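## Task

Take every bronze bushing off the turntable and place it in the yellow bin, and take every steel bushing off the turntable and place it in the green bin. Any bushing in the wrong bin means failure, as does leaving the crate or any bin tipped over or moved from where it belongs. Anything that stays in position only because the robot is holding it at the end does not count.

## Robot and tools

ROBOT. Two Doosan M1013 six-joint arms, left_arm and right_arm, each with a two-pad parallel gripper that opens to 50 mm. Root links in the scene frame: left_arm at (-0.075, +0.609, 0) m, quat_wxyz (+0.998, 0, 0, +0.056); right_arm at (-0.002, -0.555, 0) m, quat_wxyz (+0.999, 0, 0, -0.052). Joint ranges (rad): waist, shoulder, forearm roll, wrist pitch, wrist roll -6.283 to 6.283; elbow -2.792 to 2.792. Load limits (N m): waist and shoulder 295, elbow 139, the three wrist joints 39.1; held weight adds to them.

FRAMES. Scene frame: origin on the table surface midway between the arms, +z up, +x away from the robots over the table, left_arm on the +y side. The arm names do not refer to image sides. Gripper frame: fingers extend along +z and close along x. end_effector_position is the point between the pads; fingertips go 17.5 mm past it. Pure rotations pivot about that point, which lies 25 mm toward the gripper's -y from the last joint axis. A flat plate juts about 9 cm toward -y from that axis and rotates with the hand, so mind its clearance.

THE 18-NUMBER ROW. Used by both execute_actions and move; every value in [-1, 1], always all 18 even if one arm moves. Order: left dx, dy, dz, rx, ry, rz, left gripper position, force_limit, speed; then the same nine for the right arm. dx..rz are an offset, not a pose: expressed in that gripper's own axes, measured from its pose in the most recent result that showed it (if no result in this scene has shown it yet, or for the second and later calls inside one reply, from where it stands when the action begins). 1.0 equals 0.6 m or 180 degrees; rx, ry, rz form one rotation vector. Within an action every row is measured from that same reference, not from the row before. Sending zeros therefore pulls the hand back to the reference; it is not a pause. The three gripper numbers are absolute settings: position +1 fully open, about -0.65 pads meet, -1 means close until blocked (use this to grip). force_limit per pad: -1 about 20 N, 0 about 102 N, +1 about 185 N (actual may be up to 17% above). speed of the gap: -1 20 mm/s, 0 85 mm/s, +1 150 mm/s. A 0 is a real command, so to keep a gripper unchanged resend its previous three values.

TOOLS.
execute_actions {actions, pictures}: actions is an empty list (returns state plus pictures) or a list of one item. An action item is {rows: 1 to 15 rows, steps: up to 15, default 15}; each step lasts 1/30 s, and the last row repeats if rows run out. A wait item is {steps: up to 300} with no rows; its count starts at the previous result and includes your reply time. pictures true forces images; otherwise only an empty list returns them. A refused call does nothing.
move {target, speed}: target is one 18-number row as above. The hands follow straight lines to their targets, all finishing together, lasting 0.5 to 10 s (cut off at 10 s). speed is m/s, 0.002 to 0.5, default 0.25; rotation capped at twice that in rad/s. Gripper values are applied at the start. Paths ignore obstacles and the other arm; hands can lag, wander, and overshoot speed near full reach. The result adds a "move:" line: done, off_target, moving, held or fault, plus limits (paced = target clipped, held = some steps blocked, after which the arm may jump fast), and each hand's distance from its target.
wait {seconds: 0 to 10}: lets time pass with nothing new sent.
zoom_image {camera, region [x0,y0,x1,y1]}: enlarged crop, at most 504x504 px, from cam_high, cam_low, cam_left_wrist or cam_right_wrist (all 672x504).
read_manual {section: "licences"}: licence text only.
Answering without any tool call ends everything.

TIMING. Each step the commanded pose is clipped to within 70 mm and 16 degrees of the measured pose, so long reaches need several actions; afterward the arm travels only to its last clipped pose. An action's result is taken 5 steps early; those 5 run while you reply, so an action needs at least 5 steps. To hold an arm still, send the offset back to its wanted pose in the reply's first call and zeros after.

RESULTS. State line per arm: end_effector_position (m), end_effector_quat_wxyz, linear and angular velocity, all in scene frame; position readout drifts at long reach. "Hand target" shows where the controller is driving. "pose unreachable" and HELD mark steps altered or blocked by the clearance check. object_status: 0 moving, 1 blocked while opening, 2 blocked while closing (a grip), 3 reached command or pads met (usually nothing held). A new position value resets it to 0. position_measured: opening mm ≈ (250 - value) × 0.202. Force and speed settings change only with a position change of at least 0.01. With force_limit -1, status stays 2 even if the part slips out, and grips on fixed off-centre objects fade. Joint torques and Flange force (includes held weight, noisy) reveal contact. MOTOR HOT warns of overheating; OVER-TEMPERATURE FAULT brakes the arm.

AVOID. Each arm is stiff: aiming even slightly beyond a firm contact can trip a TORQUE FAULT or FORCE FAULT (outside force 144 N), stopping that arm 10 s. Faster contact hits harder. Keep the arms from colliding. Do not drop parts, knock anything off the table, or tip or shift the crate and bins. Random tugs may act on held parts or loose objects, so grip firmly and confirm status 2.

Each tool is called after "Call:" by a JSON object that holds its "fn" and its "kwargs".

## Session

I'll start by looking at the current state of the scene.

Call:
{"fn": "execute_actions", "kwargs": {"actions": []}}

Scene clock: 0.00 s of 12600.00 s.
left_arm: end_effector_position=(+0.5601, +0.1213, +0.3762) position_measured=3 object_status=3 end_effector_quat_wxyz=(+0.105, +0.249, +0.961, +0.059) end_effector_velocity=(-0.000, -0.001, -0.002) end_effector_angular_velocity=(+0.001, +0.001, -0.000) | right_arm: end_effector_position=(+0.0394, -0.2009, +0.2256) position_measured=3 object_status=3 end_effector_quat_wxyz=(+0.197, +0.818, +0.232, -0.488) end_effector_velocity=(-0.000, -0.000, +0.000) end_effector_angular_velocity=(-0.000, +0.000, +0.001)
Joint positions: left_arm=[-0.858  0.323  1.364  0.21   1.327 -1.847] | right_arm=[1.12  0.269 2.066 0.331 1.873 1.944]
Joint velocities: left_arm=[-0.001  0.002 -0.001  0.    -0.    -0.001] | right_arm=[ 0.    -0.     0.    -0.     0.001  0.   ]
Joint torques (N m, as the joint torque sensors report them, + toward a larger angle): no reading
Flange force (N, the push that the arm receives, along the gripper's own x y z axes): no reading
Hand target (left_arm): +0.560, +0.121, +0.376; +0.105, +0.249, +0.961, +0.059
Hand target (right_arm): +0.039, -0.201, +0.226; +0.197, +0.818, +0.232, -0.488

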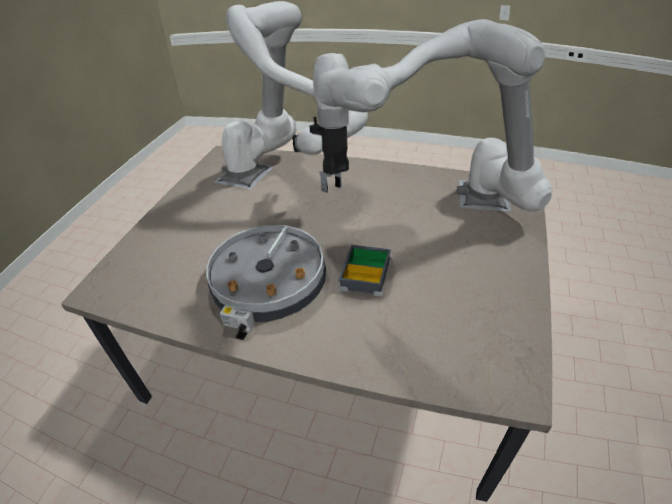

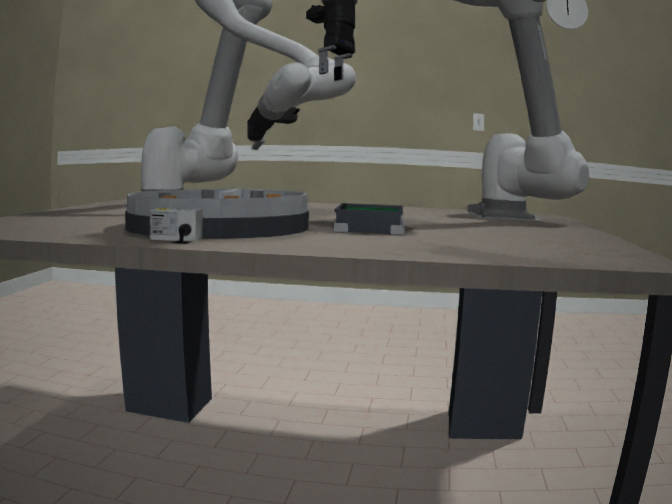

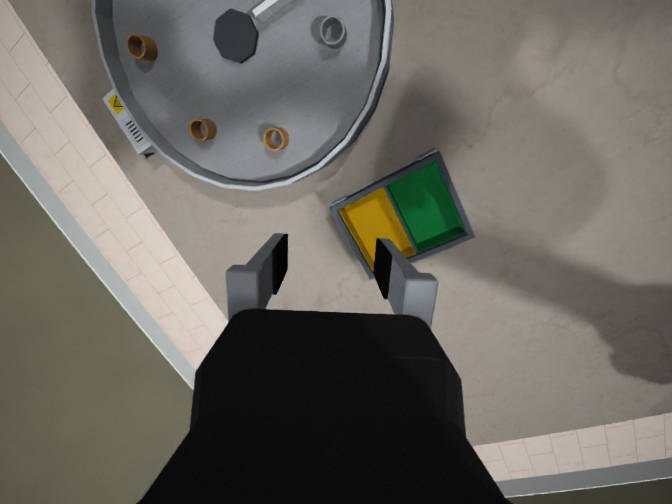

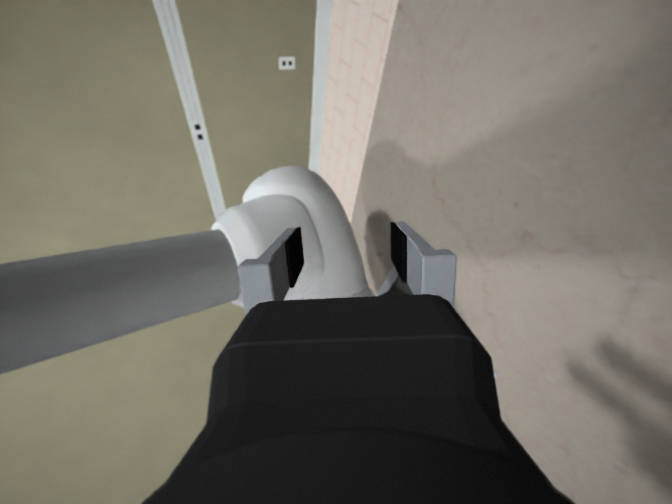

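Call:
{"fn": "zoom_image", "kwargs": {"camera": "cam_high", "region": [180, 200, 420, 360]}}

Call:
{"fn": "zoom_image", "kwargs": {"camera": "cam_low", "region": [100, 160, 440, 270]}}

Call:
{"fn": "execute_actions", "kwargs": {"actions": []}}

Region (180, 200, 420, 360) of cam_high's 672x504 image, scaled by 2.100, with more detail than that image has.

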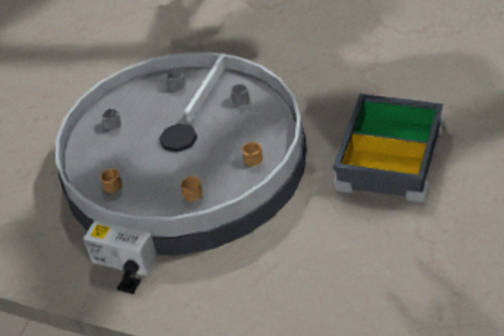

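Region (100, 160, 440, 270) of cam_low's 672x504 image, scaled by 1.482, with more detail than that image has; it fills the top 163 rows of this view, and the rest is white.

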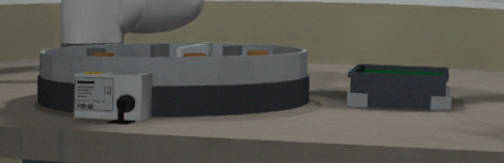

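Scene clock: 0.20 s of 12600.00 s.
left_arm: end_effector_position=(+0.5601, +0.1213, +0.3762) position_measured=3 object_status=3 end_effector_quat_wxyz=(+0.105, +0.249, +0.961, +0.059) end_effector_velocity=(+0.001, -0.000, -0.001) end_effector_angular_velocity=(+0.000, +0.001, +0.001) | right_arm: end_effector_position=(+0.0394, -0.2009, +0.2256) position_measured=3 object_status=3 end_effector_quat_wxyz=(+0.197, +0.818, +0.232, -0.488) end_effector_velocity=(-0.000, +0.000, +0.000) end_effector_angular_velocity=(+0.000, +0.002, -0.002)
Joint positions: left_arm=[-0.858  0.323  1.364  0.21   1.327 -1.847] | right_arm=[1.12  0.269 2.066 0.331 1.873 1.944]
Joint velocities: left_arm=[ 0.     0.001 -0.    -0.    -0.    -0.001] | right_arm=[-0.     0.    -0.     0.002  0.001  0.   ]
Joint torques (N m, as the joint torque sensors report them, + toward a larger angle): left_arm=[ -1.88 -77.25 -44.98   4.48  -0.47   0.28] | right_arm=[ -1.65 -54.36 -30.45   3.59   3.51   0.05]
Flange force (N, the push that the arm receives, along the gripper's own x y z axes): left_arm=[1.9 2.2 1.8] | right_arm=[-5.0 0.0 4.8]
Hand target (left_arm): +0.560, +0.121, +0.376; +0.105, +0.249, +0.961, +0.059
Hand target (right_arm): +0.039, -0.201, +0.226; +0.197, +0.818, +0.232, -0.488
Kept back: nothing.
Steps of this call (steps 1 to 6: nothing new was sent). Readings (end_effector_position | what the end effector reports):
1: left_arm (+0.5601, +0.1213, +0.3762) | right_arm (+0.0394, -0.2009, +0.2256) | left_arm position_measured=3 object_status=3 | right_arm position_measured=3 object_status=3
2: left_arm (+0.5601, +0.1213, +0.3762) | right_arm (+0.0394, -0.2009, +0.2256) | left_arm position_measured=3 object_status=3 | right_arm position_measured=3 object_status=3
4: left_arm (+0.5601, +0.1213, +0.3762) | right_arm (+0.0394, -0.2009, +0.2256) | left_arm position_measured=3 object_status=3 | right_arm position_measured=3 object_status=3
6: the state above

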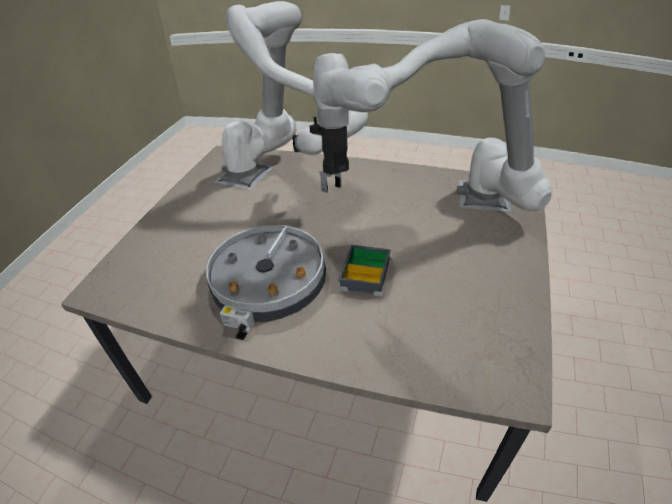

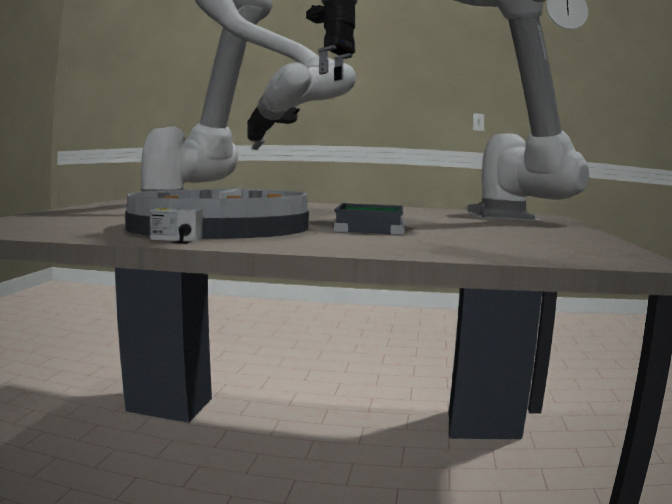

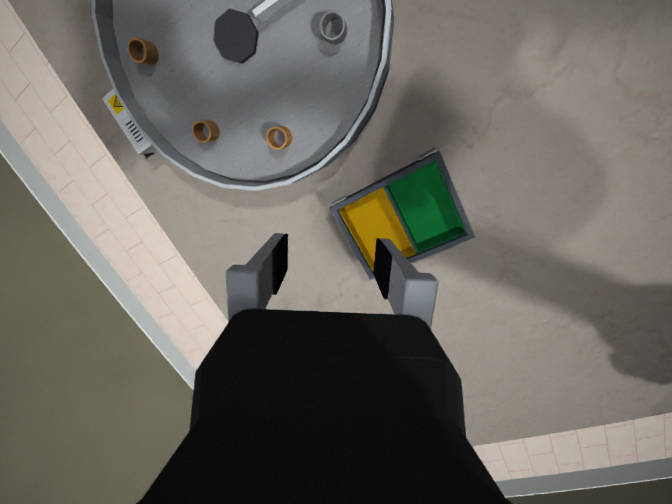

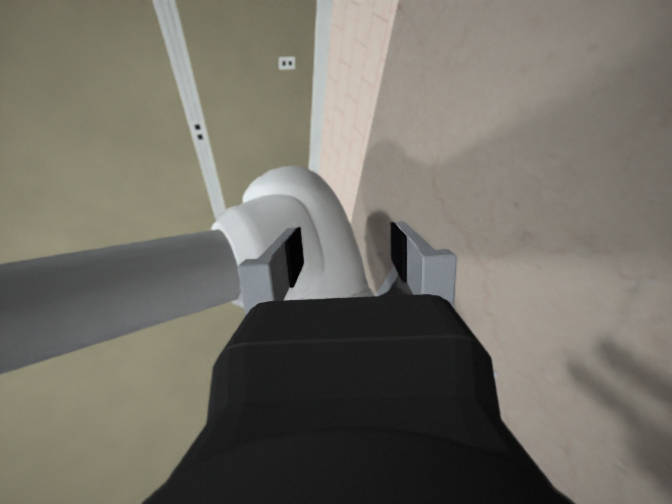

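Call:
{"fn": "move", "kwargs": {"target": [-0.2, -0.2, 0.1, 0.0532, 0.0554, 0, 1, 0, 0, 0, 0, 0, 0, 0, 0, 1, 0, 0], "speed": 0.25}}

Scene clock: 4.17 s of 12600.00 s.
left_arm: end_effector_position=(+0.6202, -0.0384, +0.3189) position_measured=3 object_status=3 end_effector_quat_wxyz=(+0.000, +0.251, +0.968, +0.000) end_effector_velocity=(+0.000, -0.000, -0.002) end_effector_angular_velocity=(+0.002, +0.002, +0.000) | right_arm: end_effector_position=(+0.0394, -0.2009, +0.2256) position_measured=3 object_status=3 end_effector_quat_wxyz=(+0.197, +0.818, +0.232, -0.488) end_effector_velocity=(-0.000, +0.000, -0.000) end_effector_angular_velocity=(-0.001, +0.002, -0.000)
Joint positions: left_arm=[-0.873  0.669  0.93   0.001  1.542 -1.825] | right_arm=[1.12  0.269 2.066 0.331 1.873 1.944]
Joint velocities: left_arm=[-0.     0.003 -0.001 -0.     0.001 -0.   ] | right_arm=[-0.     0.001 -0.     0.001  0.001  0.   ]
Joint torques (N m, as the joint torque sensors report them, + toward a larger angle): left_arm=[  -3.25 -109.6   -43.82    3.92   -0.19    0.25] | right_arm=[ -0.67 -53.37 -30.08   3.54   3.5    0.01]
Flange force (N, the push that the arm receives, along the gripper's own x y z axes): left_arm=[-1.6 2.7 0.4] | right_arm=[-6.5 1.9 4.2]
Hand target (left_arm): +0.620, -0.038, +0.319; +0.000, +0.251, +0.968, +0.000
Hand target (right_arm): +0.039, -0.201, +0.226; +0.197, +0.818, +0.232, -0.488
Off the commanded pose (left_arm): 0.000 m, 0 deg.
Off the commanded pose (right_arm): 0.000 m, 0 deg.
Kept back: nothing.
move: done

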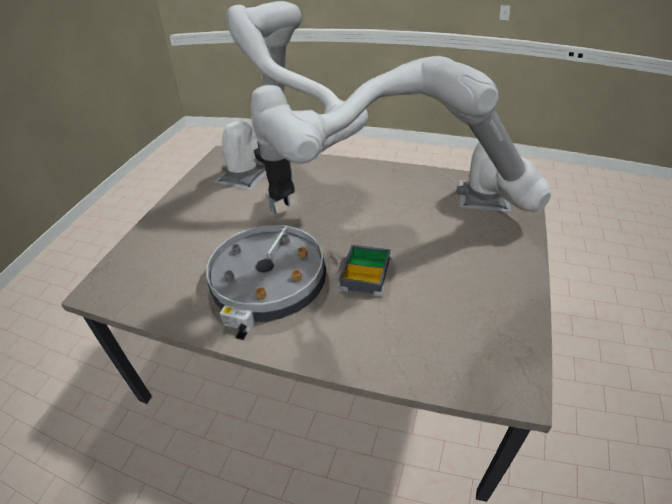

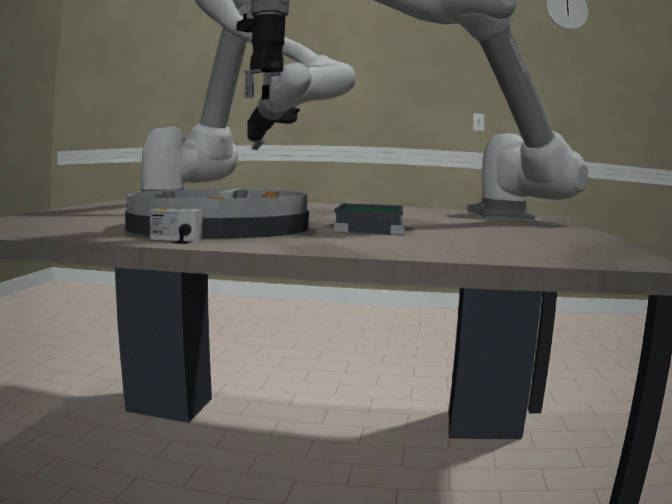

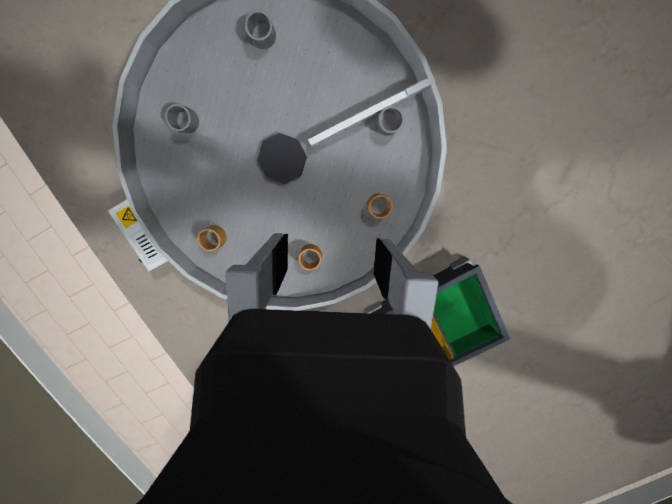

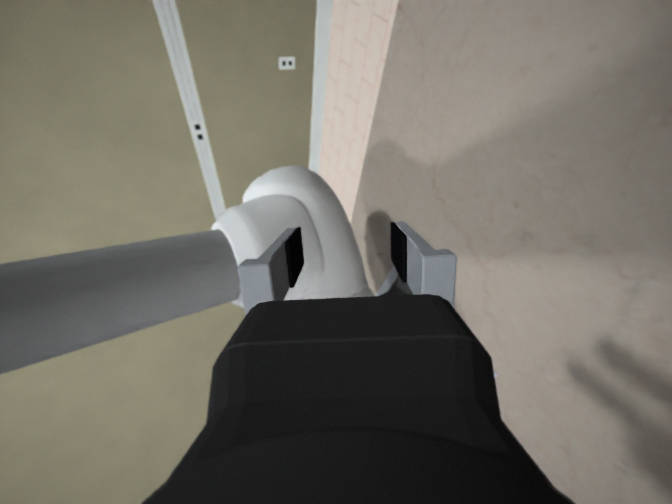

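Call:
{"fn": "move", "kwargs": {"target": [0.105, -0.154, 0.27, 0, 0, -0.145, 1, 0, 0, 0, 0, 0, 0, 0, 0, 1, 0, 0], "speed": 0.3}}

Scene clock: 6.93 s of 12600.00 s.
left_arm: end_effector_position=(+0.5203, -0.0885, +0.1569) position_measured=3 object_status=3 end_effector_quat_wxyz=(+0.001, +0.026, +1.000, +0.000) end_effector_velocity=(+0.001, +0.001, +0.000) end_effector_angular_velocity=(-0.000, -0.001, +0.001) | right_arm: end_effector_position=(+0.0394, -0.2009, +0.2256) position_measured=3 object_status=3 end_effector_quat_wxyz=(+0.197, +0.818, +0.232, -0.488) end_effector_velocity=(-0.000, +0.000, -0.000) end_effector_angular_velocity=(-0.001, +0.001, +0.000)
Joint positions: left_arm=[-0.996  0.643  1.271  0.001  1.227 -2.403] | right_arm=[1.12  0.269 2.066 0.331 1.873 1.944]
Joint velocities: left_arm=[ 0.001 -0.001  0.     0.001 -0.001 -0.001] | right_arm=[ 0.     0.001 -0.     0.     0.    -0.   ]
Joint torques (N m, as the joint torque sensors report them, + toward a larger angle): left_arm=[  -2.41 -105.01  -42.63    3.78   -0.25    0.16] | right_arm=[ -1.61 -53.68 -29.94   3.65   3.37   0.07]
Flange force (N, the push that the arm receives, along the gripper's own x y z axes): left_arm=[0.0 4.0 1.2] | right_arm=[-6.2 0.1 4.1]
Hand target (left_arm): +0.520, -0.089, +0.157; +0.001, +0.026, +1.000, +0.000
Hand target (right_arm): +0.039, -0.201, +0.226; +0.197, +0.818, +0.232, -0.488
Off the commanded pose (left_arm): 0.000 m, 0 deg.
Off the commanded pose (right_arm): 0.000 m, 0 deg.
Kept back: nothing.
move: done

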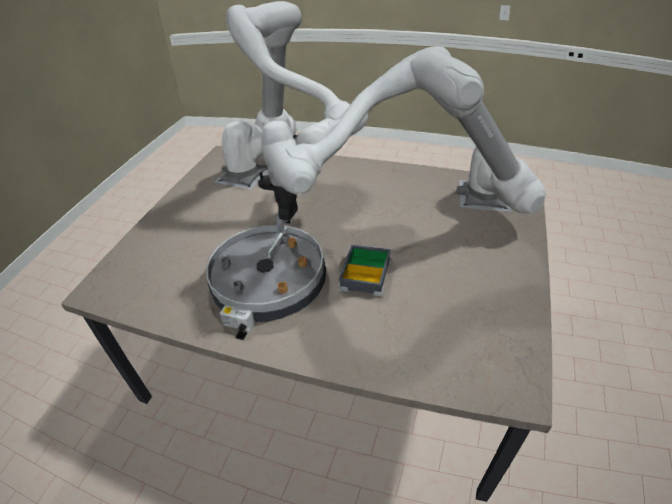

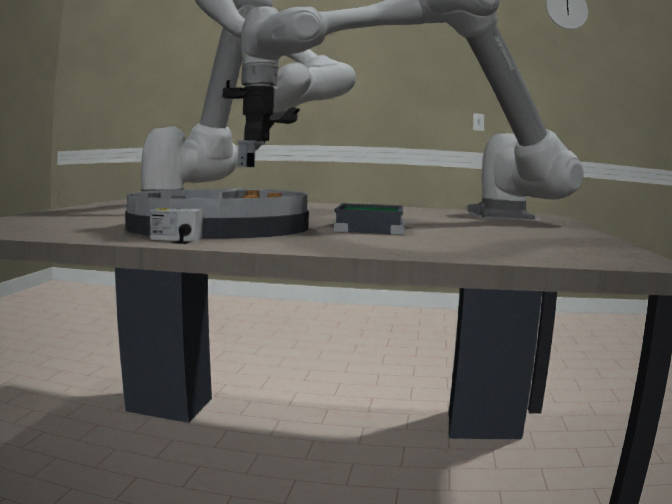

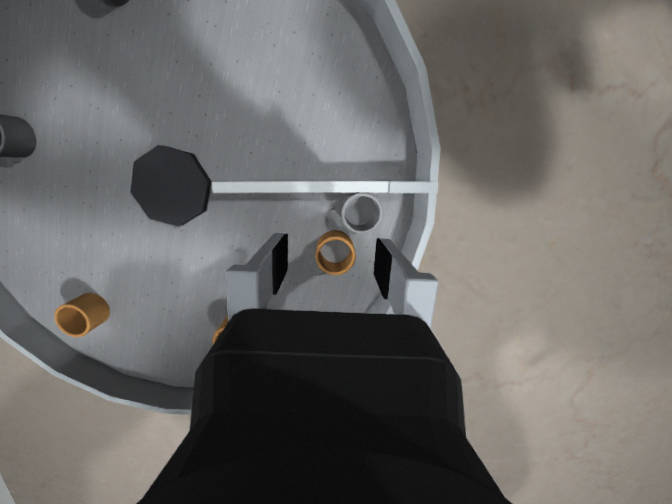

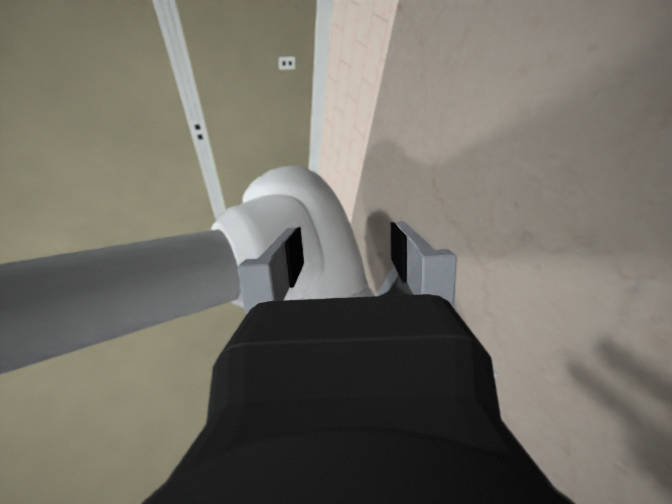

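Call:
{"fn": "execute_actions", "kwargs": {"actions": []}}

Scene clock: 9.20 s of 12600.00 s.
left_arm: end_effector_position=(+0.5203, -0.0885, +0.1568) position_measured=3 object_status=3 end_effector_quat_wxyz=(+0.001, +0.026, +1.000, +0.000) end_effector_velocity=(+0.000, +0.000, -0.001) end_effector_angular_velocity=(+0.001, +0.000, -0.000) | right_arm: end_effector_position=(+0.0394, -0.2009, +0.2256) position_measured=3 object_status=3 end_effector_quat_wxyz=(+0.197, +0.818, +0.232, -0.488) end_effector_velocity=(-0.000, -0.000, +0.000) end_effector_angular_velocity=(+0.001, -0.001, +0.000)
Joint positions: left_arm=[-0.996  0.643  1.271  0.001  1.227 -2.403] | right_arm=[1.12  0.269 2.066 0.331 1.873 1.944]
Joint velocities: left_arm=[ 0.     0.001 -0.    -0.    -0.     0.   ] | right_arm=[ 0.    -0.001 -0.    -0.    -0.    -0.   ]
Joint torques (N m, as the joint torque sensors report them, + toward a larger angle): left_arm=[  -2.93 -105.73  -41.58    3.76   -0.03    0.31] | right_arm=[ -1.22 -53.42 -30.48   3.65   3.44   0.05]
Flange force (N, the push that the arm receives, along the gripper's own x y z axes): left_arm=[-2.8 1.3 1.0] | right_arm=[-7.0 1.5 5.2]
Hand target (left_arm): +0.520, -0.089, +0.157; +0.001, +0.026, +1.000, +0.000
Hand target (right_arm): +0.039, -0.201, +0.226; +0.197, +0.818, +0.232, -0.488
Off the commanded pose (left_arm): 0.000 m, 0 deg.
Off the commanded pose (right_arm): 0.000 m, 0 deg.
Kept back: nothing.
Steps of this call (steps 1 to 68: nothing new was sent). Readings (end_effector_position | what the end effector reports):
1: left_arm (+0.5203, -0.0885, +0.1568) | right_arm (+0.0394, -0.2009, +0.2256) | left_arm position_measured=3 object_status=3 | right_arm position_measured=3 object_status=3
2: left_arm (+0.5203, -0.0885, +0.1568) | right_arm (+0.0394, -0.2009, +0.2256) | left_arm position_measured=3 object_status=3 | right_arm position_measured=3 object_status=3
4: left_arm (+0.5203, -0.0885, +0.1568) | right_arm (+0.0394, -0.2009, +0.2256) | left_arm position_measured=3 object_status=3 | right_arm position_measured=3 object_status=3
8: left_arm (+0.5203, -0.0885, +0.1568) | right_arm (+0.0394, -0.2009, +0.2256) | left_arm position_measured=3 object_status=3 | right_arm position_measured=3 object_status=3
68: the state above

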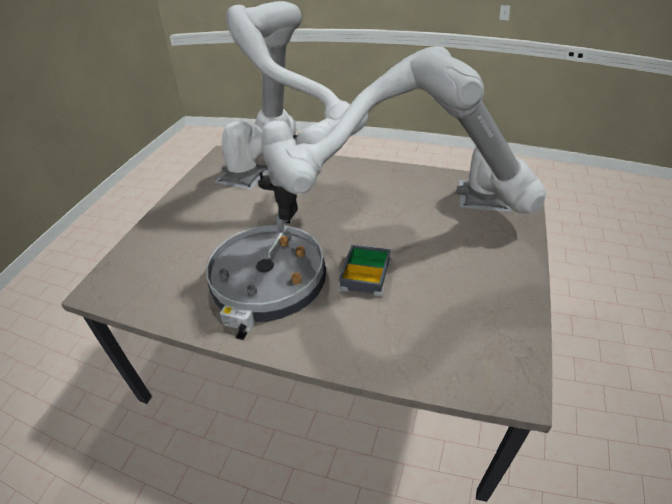

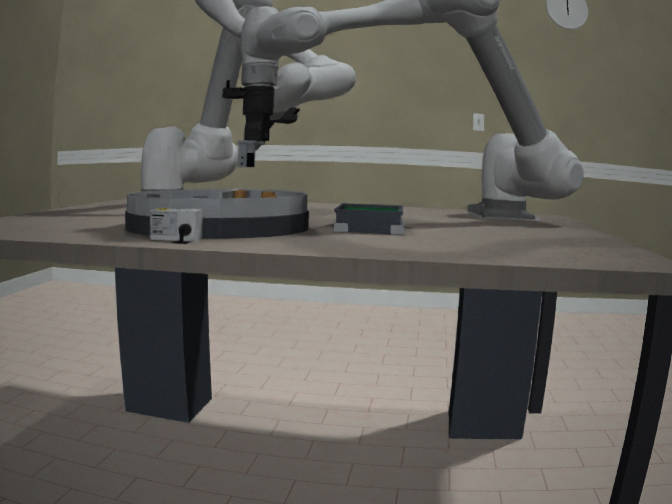

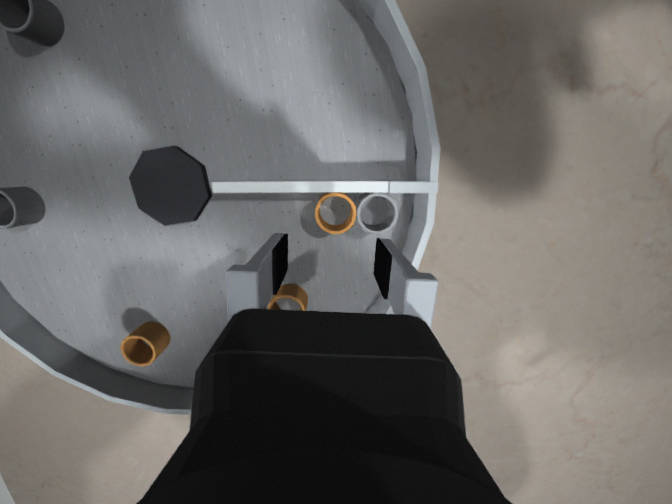

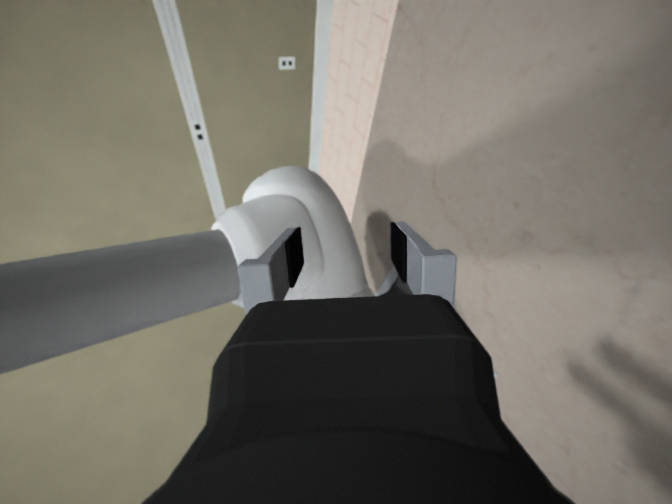

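Call:
{"fn": "zoom_image", "kwargs": {"camera": "cam_left_wrist", "region": [200, 150, 460, 330]}}

Call:
{"fn": "wait", "kwargs": {"seconds": 6}}

Region (200, 150, 460, 330) of cam_left_wrist's 672x504 image, scaled by 1.938, with more detail than that image has; it fills the top 349 rows of this view, and the rest is white.

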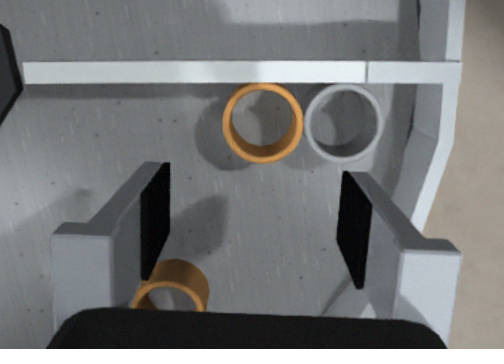

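Scene clock: 15.33 s of 12600.00 s.
left_arm: end_effector_position=(+0.5203, -0.0885, +0.1568) position_measured=3 object_status=3 end_effector_quat_wxyz=(+0.001, +0.026, +1.000, +0.000) end_effector_velocity=(+0.000, +0.000, +0.001) end_effector_angular_velocity=(-0.001, -0.001, -0.001) | right_arm: end_effector_position=(+0.0394, -0.2009, +0.2256) position_measured=3 object_status=3 end_effector_quat_wxyz=(+0.197, +0.818, +0.232, -0.488) end_effector_velocity=(-0.000, -0.000, +0.000) end_effector_angular_velocity=(+0.000, +0.001, -0.001)
Joint positions: left_arm=[-0.996  0.643  1.271  0.001  1.227 -2.403] | right_arm=[1.12  0.269 2.066 0.331 1.873 1.944]
Joint velocities: left_arm=[ 0.    -0.001 -0.     0.    -0.     0.001] | right_arm=[-0.    -0.001 -0.     0.001  0.001  0.   ]
Joint torques (N m, as the joint torque sensors report them, + toward a larger angle): left_arm=[  -3.57 -104.78  -41.42    3.88   -0.19    0.2 ] | right_arm=[ -0.44 -53.44 -30.32   3.6    3.54   0.02]
Flange force (N, the push that the arm receives, along the gripper's own x y z axes): left_arm=[-2.3 2.5 -0.4] | right_arm=[-6.9 2.7 4.5]
Hand target (left_arm): +0.520, -0.089, +0.157; +0.001, +0.026, +1.000, +0.000
Hand target (right_arm): +0.039, -0.201, +0.226; +0.197, +0.818, +0.232, -0.488
Off the commanded pose (left_arm): 0.000 m, 0 deg.
Off the commanded pose (right_arm): 0.000 m, 0 deg.
Kept back: nothing.
Steps of this call (steps 1 to 184: nothing new was sent). Readings (end_effector_position | what the end effector reports):
1: left_arm (+0.5203, -0.0885, +0.1568) | right_arm (+0.0394, -0.2009, +0.2256) | left_arm position_measured=3 object_status=3 | right_arm position_measured=3 object_status=3
2: left_arm (+0.5203, -0.0885, +0.1568) | right_arm (+0.0394, -0.2009, +0.2256) | left_arm position_measured=3 object_status=3 | right_arm position_measured=3 object_status=3
4: left_arm (+0.5203, -0.0885, +0.1568) | right_arm (+0.0394, -0.2009, +0.2256) | left_arm position_measured=3 object_status=3 | right_arm position_measured=3 object_status=3
8: left_arm (+0.5203, -0.0885, +0.1568) | right_arm (+0.0394, -0.2009, +0.2256) | left_arm position_measured=3 object_status=3 | right_arm position_measured=3 object_status=3
184: the state above

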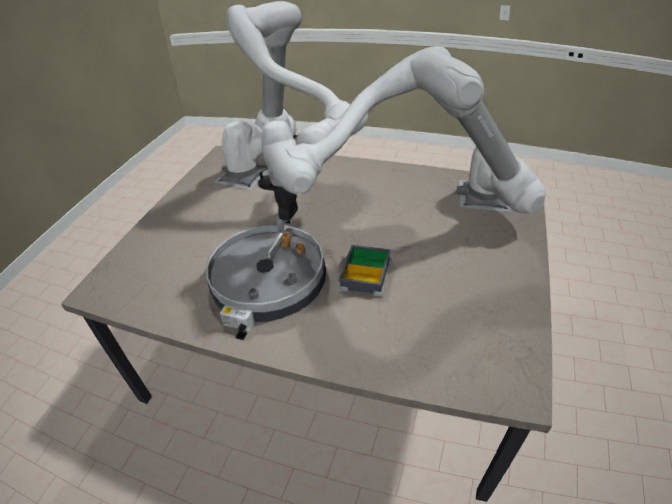

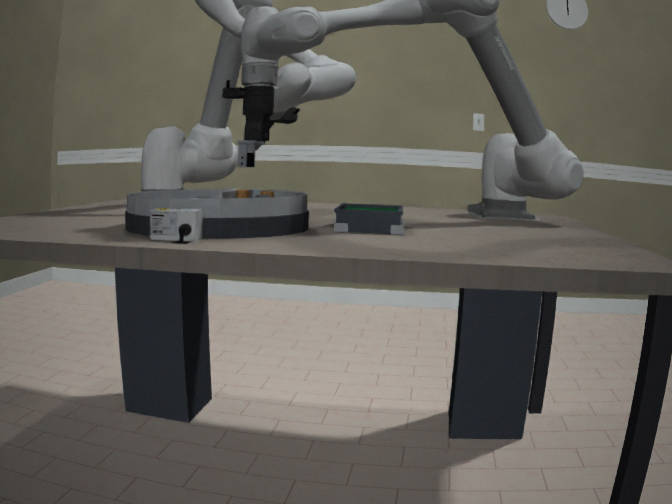

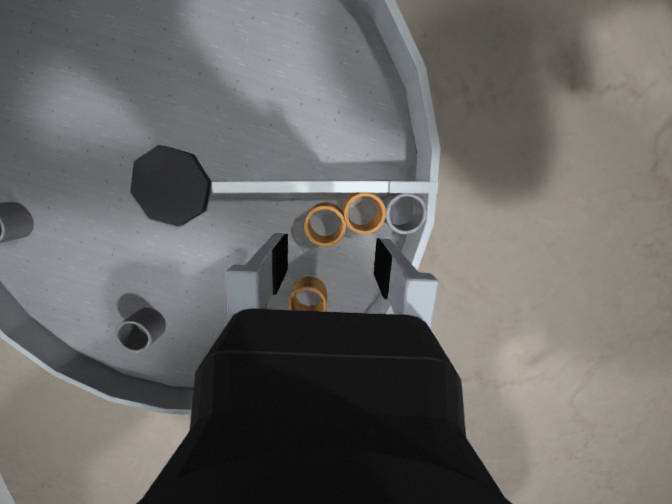

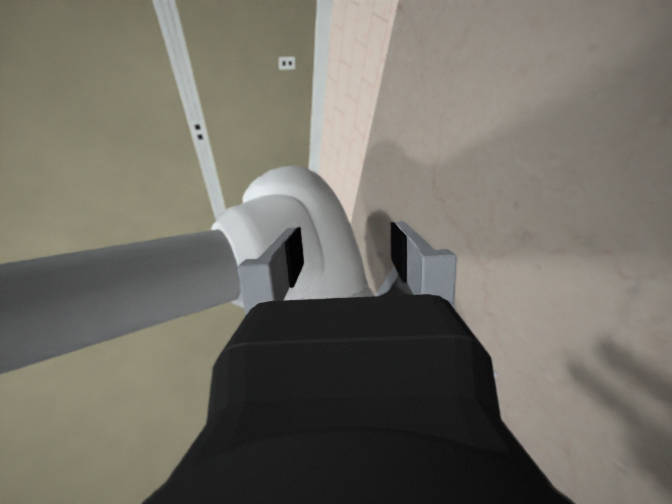

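Call:
{"fn": "wait", "kwargs": {"seconds": 10}}

Scene clock: 25.57 s of 12600.00 s.
left_arm: end_effector_position=(+0.5203, -0.0885, +0.1568) position_measured=3 object_status=3 end_effector_quat_wxyz=(+0.001, +0.026, +1.000, +0.000) end_effector_velocity=(-0.000, -0.000, +0.000) end_effector_angular_velocity=(+0.000, -0.000, -0.001) | right_arm: end_effector_position=(+0.0394, -0.2009, +0.2256) position_measured=3 object_status=3 end_effector_quat_wxyz=(+0.197, +0.818, +0.232, -0.488) end_effector_velocity=(-0.000, +0.000, +0.000) end_effector_angular_velocity=(+0.000, +0.001, -0.001)
Joint positions: left_arm=[-0.996  0.643  1.271  0.001  1.227 -2.403] | right_arm=[1.12  0.269 2.066 0.331 1.873 1.944]
Joint velocities: left_arm=[-0. -0.  0.  0. -0.  0.] | right_arm=[ 0.     0.     0.     0.001 -0.    -0.   ]
Joint torques (N m, as the joint torque sensors report them, + toward a larger angle): left_arm=[  -4.79 -105.73  -42.51    3.85   -0.03    0.13] | right_arm=[ -0.4  -54.73 -30.02   3.59   3.34   0.06]
Flange force (N, the push that the arm receives, along the gripper's own x y z axes): left_arm=[-2.8 4.8 2.0] | right_arm=[-4.6 1.5 3.0]
Hand target (left_arm): +0.520, -0.089, +0.157; +0.001, +0.026, +1.000, +0.000
Hand target (right_arm): +0.039, -0.201, +0.226; +0.197, +0.818, +0.232, -0.488
Off the commanded pose (left_arm): 0.000 m, 0 deg.
Off the commanded pose (right_arm): 0.000 m, 0 deg.
Kept back: nothing.
Steps of this call (steps 1 to 307: nothing new was sent). Readings (end_effector_position | what the end effector reports):
1: left_arm (+0.5203, -0.0885, +0.1568) | right_arm (+0.0394, -0.2009, +0.2256) | left_arm position_measured=3 object_status=3 | right_arm position_measured=3 object_status=3
2: left_arm (+0.5203, -0.0885, +0.1568) | right_arm (+0.0394, -0.2009, +0.2256) | left_arm position_measured=3 object_status=3 | right_arm position_measured=3 object_status=3
4: left_arm (+0.5203, -0.0885, +0.1568) | right_arm (+0.0394, -0.2009, +0.2256) | left_arm position_measured=3 object_status=3 | right_arm position_measured=3 object_status=3
8: left_arm (+0.5203, -0.0885, +0.1568) | right_arm (+0.0394, -0.2009, +0.2256) | left_arm position_measured=3 object_status=3 | right_arm position_measured=3 object_status=3
307: the state above

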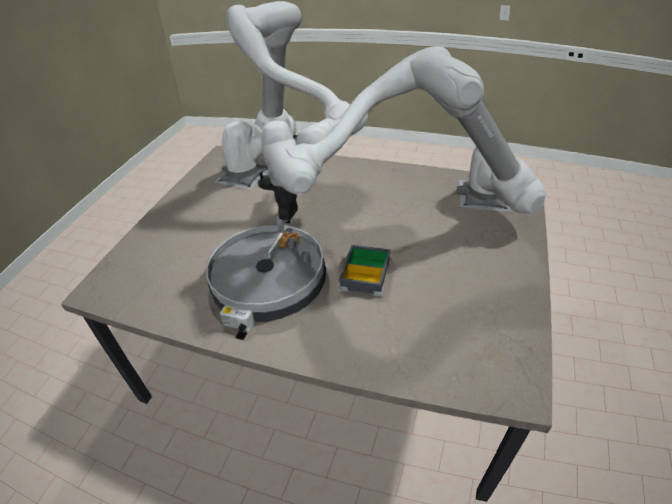

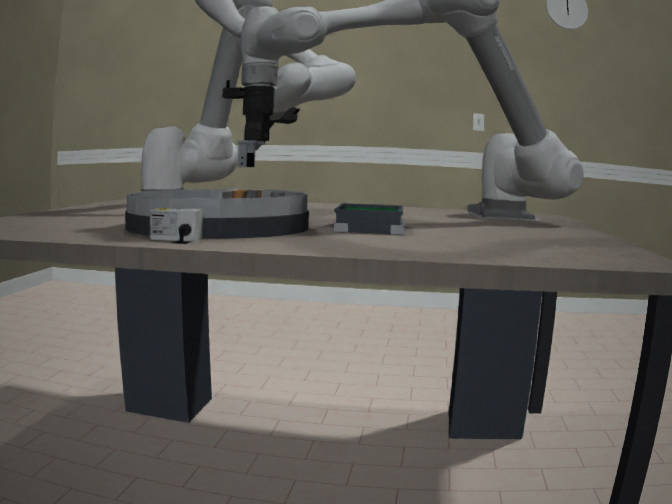

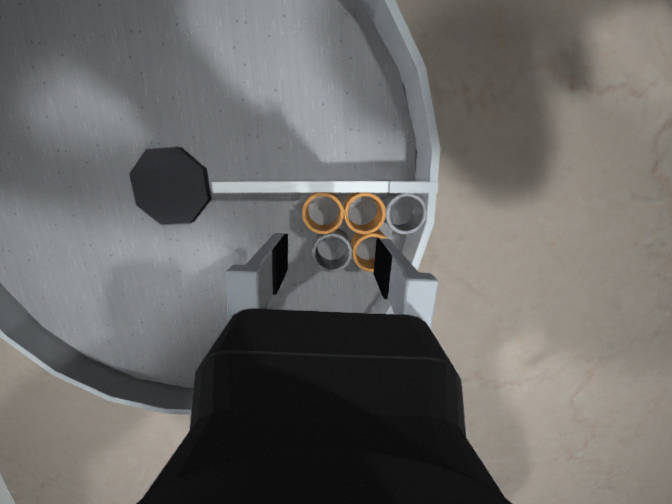

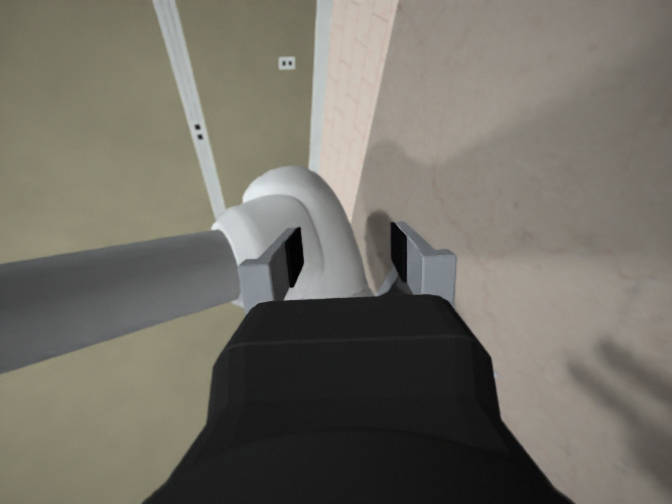

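Call:
{"fn": "move", "kwargs": {"target": [0.02, 0.1, 0.0, 0, 0, 0, 1, 0, 0, 0, 0, 0, 0, 0, 0, 1, 0, 0], "speed": 0.15}}

Scene clock: 26.57 s of 12600.00 s.
left_arm: end_effector_position=(+0.5115, -0.0280, +0.1568) position_measured=3 object_status=3 end_effector_quat_wxyz=(+0.001, +0.026, +1.000, +0.000) end_effector_velocity=(-0.001, -0.000, -0.001) end_effector_angular_velocity=(+0.001, +0.001, -0.001) | right_arm: end_effector_position=(+0.0394, -0.2009, +0.2256) position_measured=3 object_status=3 end_effector_quat_wxyz=(+0.197, +0.818, +0.232, -0.488) end_effector_velocity=(+0.000, -0.000, -0.000) end_effector_angular_velocity=(-0.001, +0.000, +0.001)
Joint positions: left_arm=[-0.959  0.565  1.402  0.001  1.175 -2.366] | right_arm=[1.12  0.269 2.066 0.331 1.873 1.944]
Joint velocities: left_arm=[-0.001  0.     0.001  0.    -0.    -0.   ] | right_arm=[ 0.     0.001  0.    -0.     0.     0.   ]
Joint torques (N m, as the joint torque sensors report them, + toward a larger angle): left_arm=[ -3.3  -98.08 -40.68   3.63  -0.24   0.48] | right_arm=[ -1.23 -53.85 -30.41   3.64   3.58  -0.12]
Flange force (N, the push that the arm receives, along the gripper's own x y z axes): left_arm=[-2.8 1.3 0.5] | right_arm=[-5.6 0.7 4.9]
Hand target (left_arm): +0.511, -0.028, +0.157; +0.001, +0.026, +1.000, +0.000
Hand target (right_arm): +0.039, -0.201, +0.226; +0.197, +0.818, +0.232, -0.488
Off the commanded pose (left_arm): 0.000 m, 0 deg.
Off the commanded pose (right_arm): 0.000 m, 0 deg.
Kept back: nothing.
move: done

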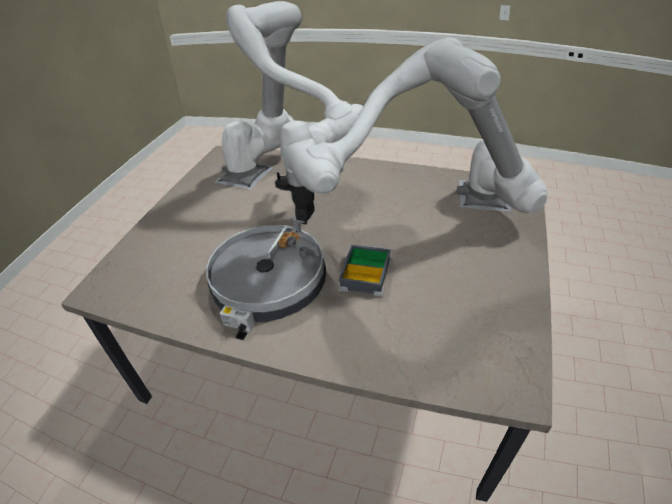

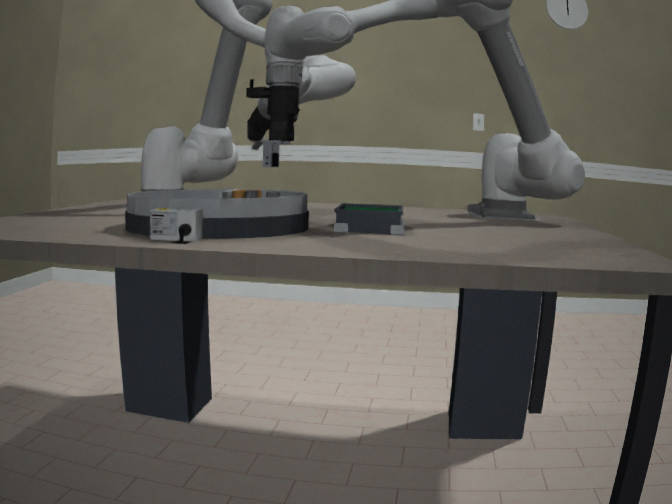

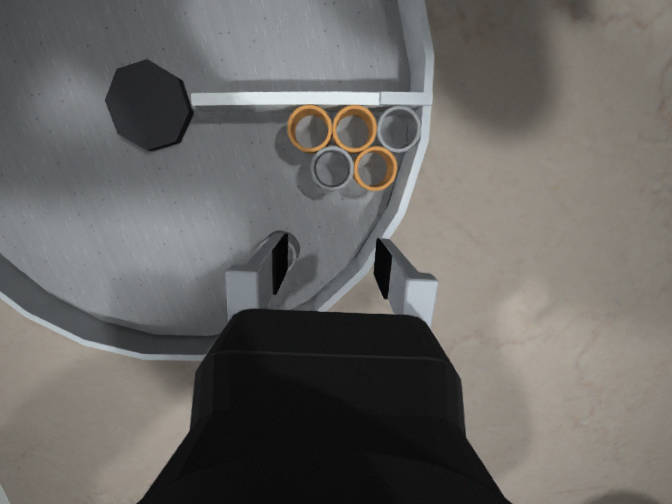

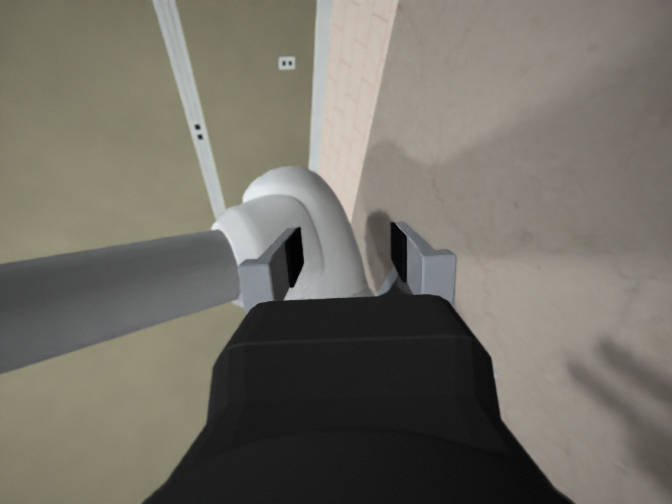

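Call:
{"fn": "wait", "kwargs": {"seconds": 6}}

Scene clock: 32.97 s of 12600.00 s.
left_arm: end_effector_position=(+0.5115, -0.0280, +0.1568) position_measured=3 object_status=3 end_effector_quat_wxyz=(+0.001, +0.026, +1.000, +0.000) end_effector_velocity=(+0.001, +0.000, +0.000) end_effector_angular_velocity=(-0.000, -0.000, +0.001) | right_arm: end_effector_position=(+0.0394, -0.2009, +0.2256) position_measured=3 object_status=3 end_effector_quat_wxyz=(+0.197, +0.818, +0.232, -0.488) end_effector_velocity=(-0.000, +0.000, +0.000) end_effector_angular_velocity=(+0.000, +0.001, -0.001)
Joint positions: left_arm=[-0.959  0.565  1.402  0.001  1.175 -2.366] | right_arm=[1.12  0.269 2.066 0.331 1.873 1.944]
Joint velocities: left_arm=[ 0.001  0.    -0.001 -0.     0.    -0.   ] | right_arm=[-0.    -0.    -0.     0.002  0.    -0.   ]
Joint torques (N m, as the joint torque sensors report them, + toward a larger angle): left_arm=[ -2.23 -98.04 -41.01   3.81  -0.21   0.21] | right_arm=[ -0.44 -53.51 -30.72   3.58   3.3   -0.05]
Flange force (N, the push that the arm receives, along the gripper's own x y z axes): left_arm=[-2.1 1.8 1.1] | right_arm=[-6.6 2.8 4.8]
Hand target (left_arm): +0.511, -0.028, +0.157; +0.001, +0.026, +1.000, +0.000
Hand target (right_arm): +0.039, -0.201, +0.226; +0.197, +0.818, +0.232, -0.488
Off the commanded pose (left_arm): 0.000 m, 0 deg.
Off the commanded pose (right_arm): 0.000 m, 0 deg.
Kept back: nothing.
Steps of this call (steps 1 to 192: nothing new was sent). Readings (end_effector_position | what the end effector reports):
1: left_arm (+0.5115, -0.0280, +0.1568) | right_arm (+0.0394, -0.2009, +0.2256) | left_arm position_measured=3 object_status=3 | right_arm position_measured=3 object_status=3
2: left_arm (+0.5115, -0.0280, +0.1568) | right_arm (+0.0394, -0.2009, +0.2256) | left_arm position_measured=3 object_status=3 | right_arm position_measured=3 object_status=3
4: left_arm (+0.5115, -0.0280, +0.1568) | right_arm (+0.0394, -0.2009, +0.2256) | left_arm position_measured=3 object_status=3 | right_arm position_measured=3 object_status=3
8: left_arm (+0.5115, -0.0280, +0.1568) | right_arm (+0.0394, -0.2009, +0.2256) | left_arm position_measured=3 object_status=3 | right_arm position_measured=3 object_status=3
192: the state above

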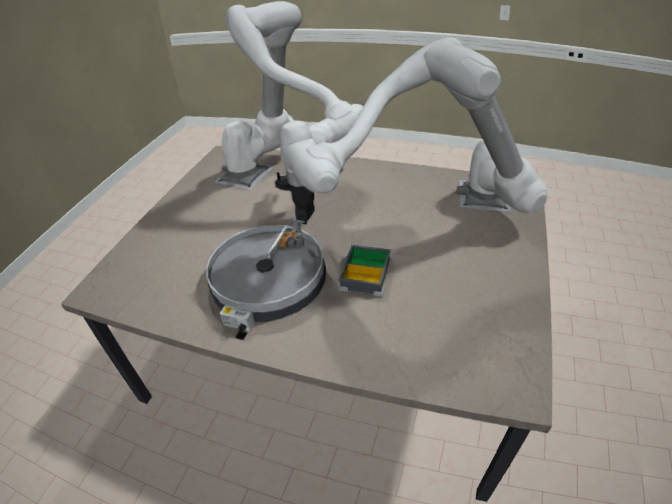

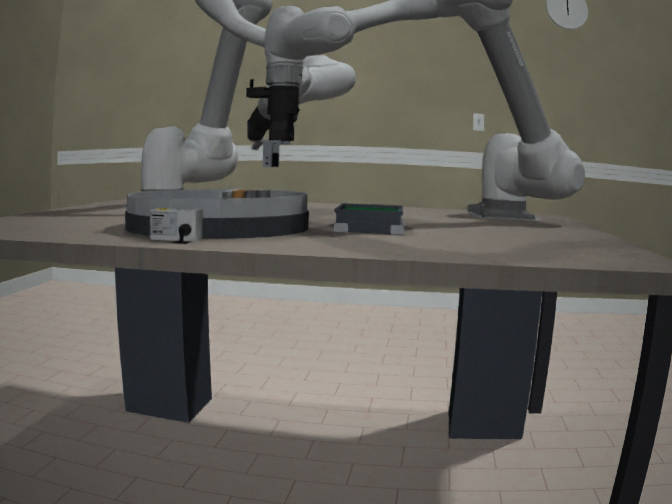

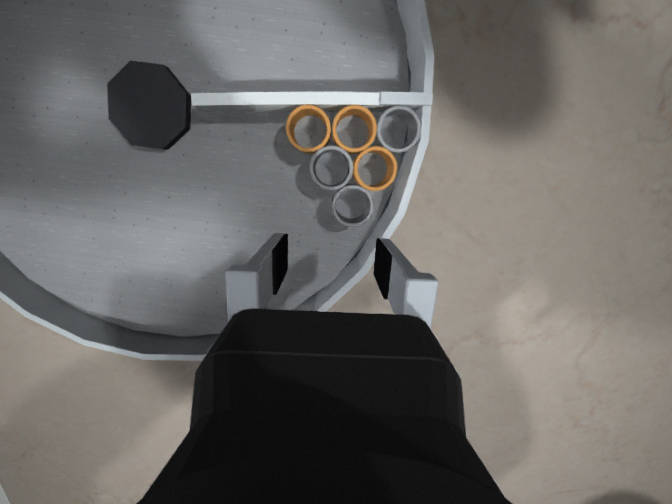

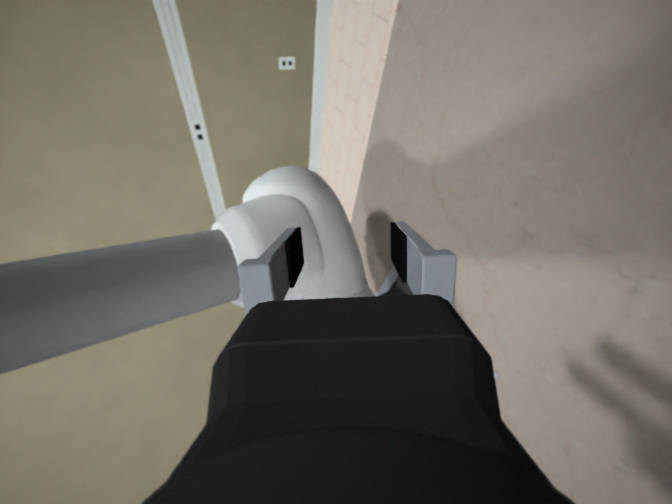

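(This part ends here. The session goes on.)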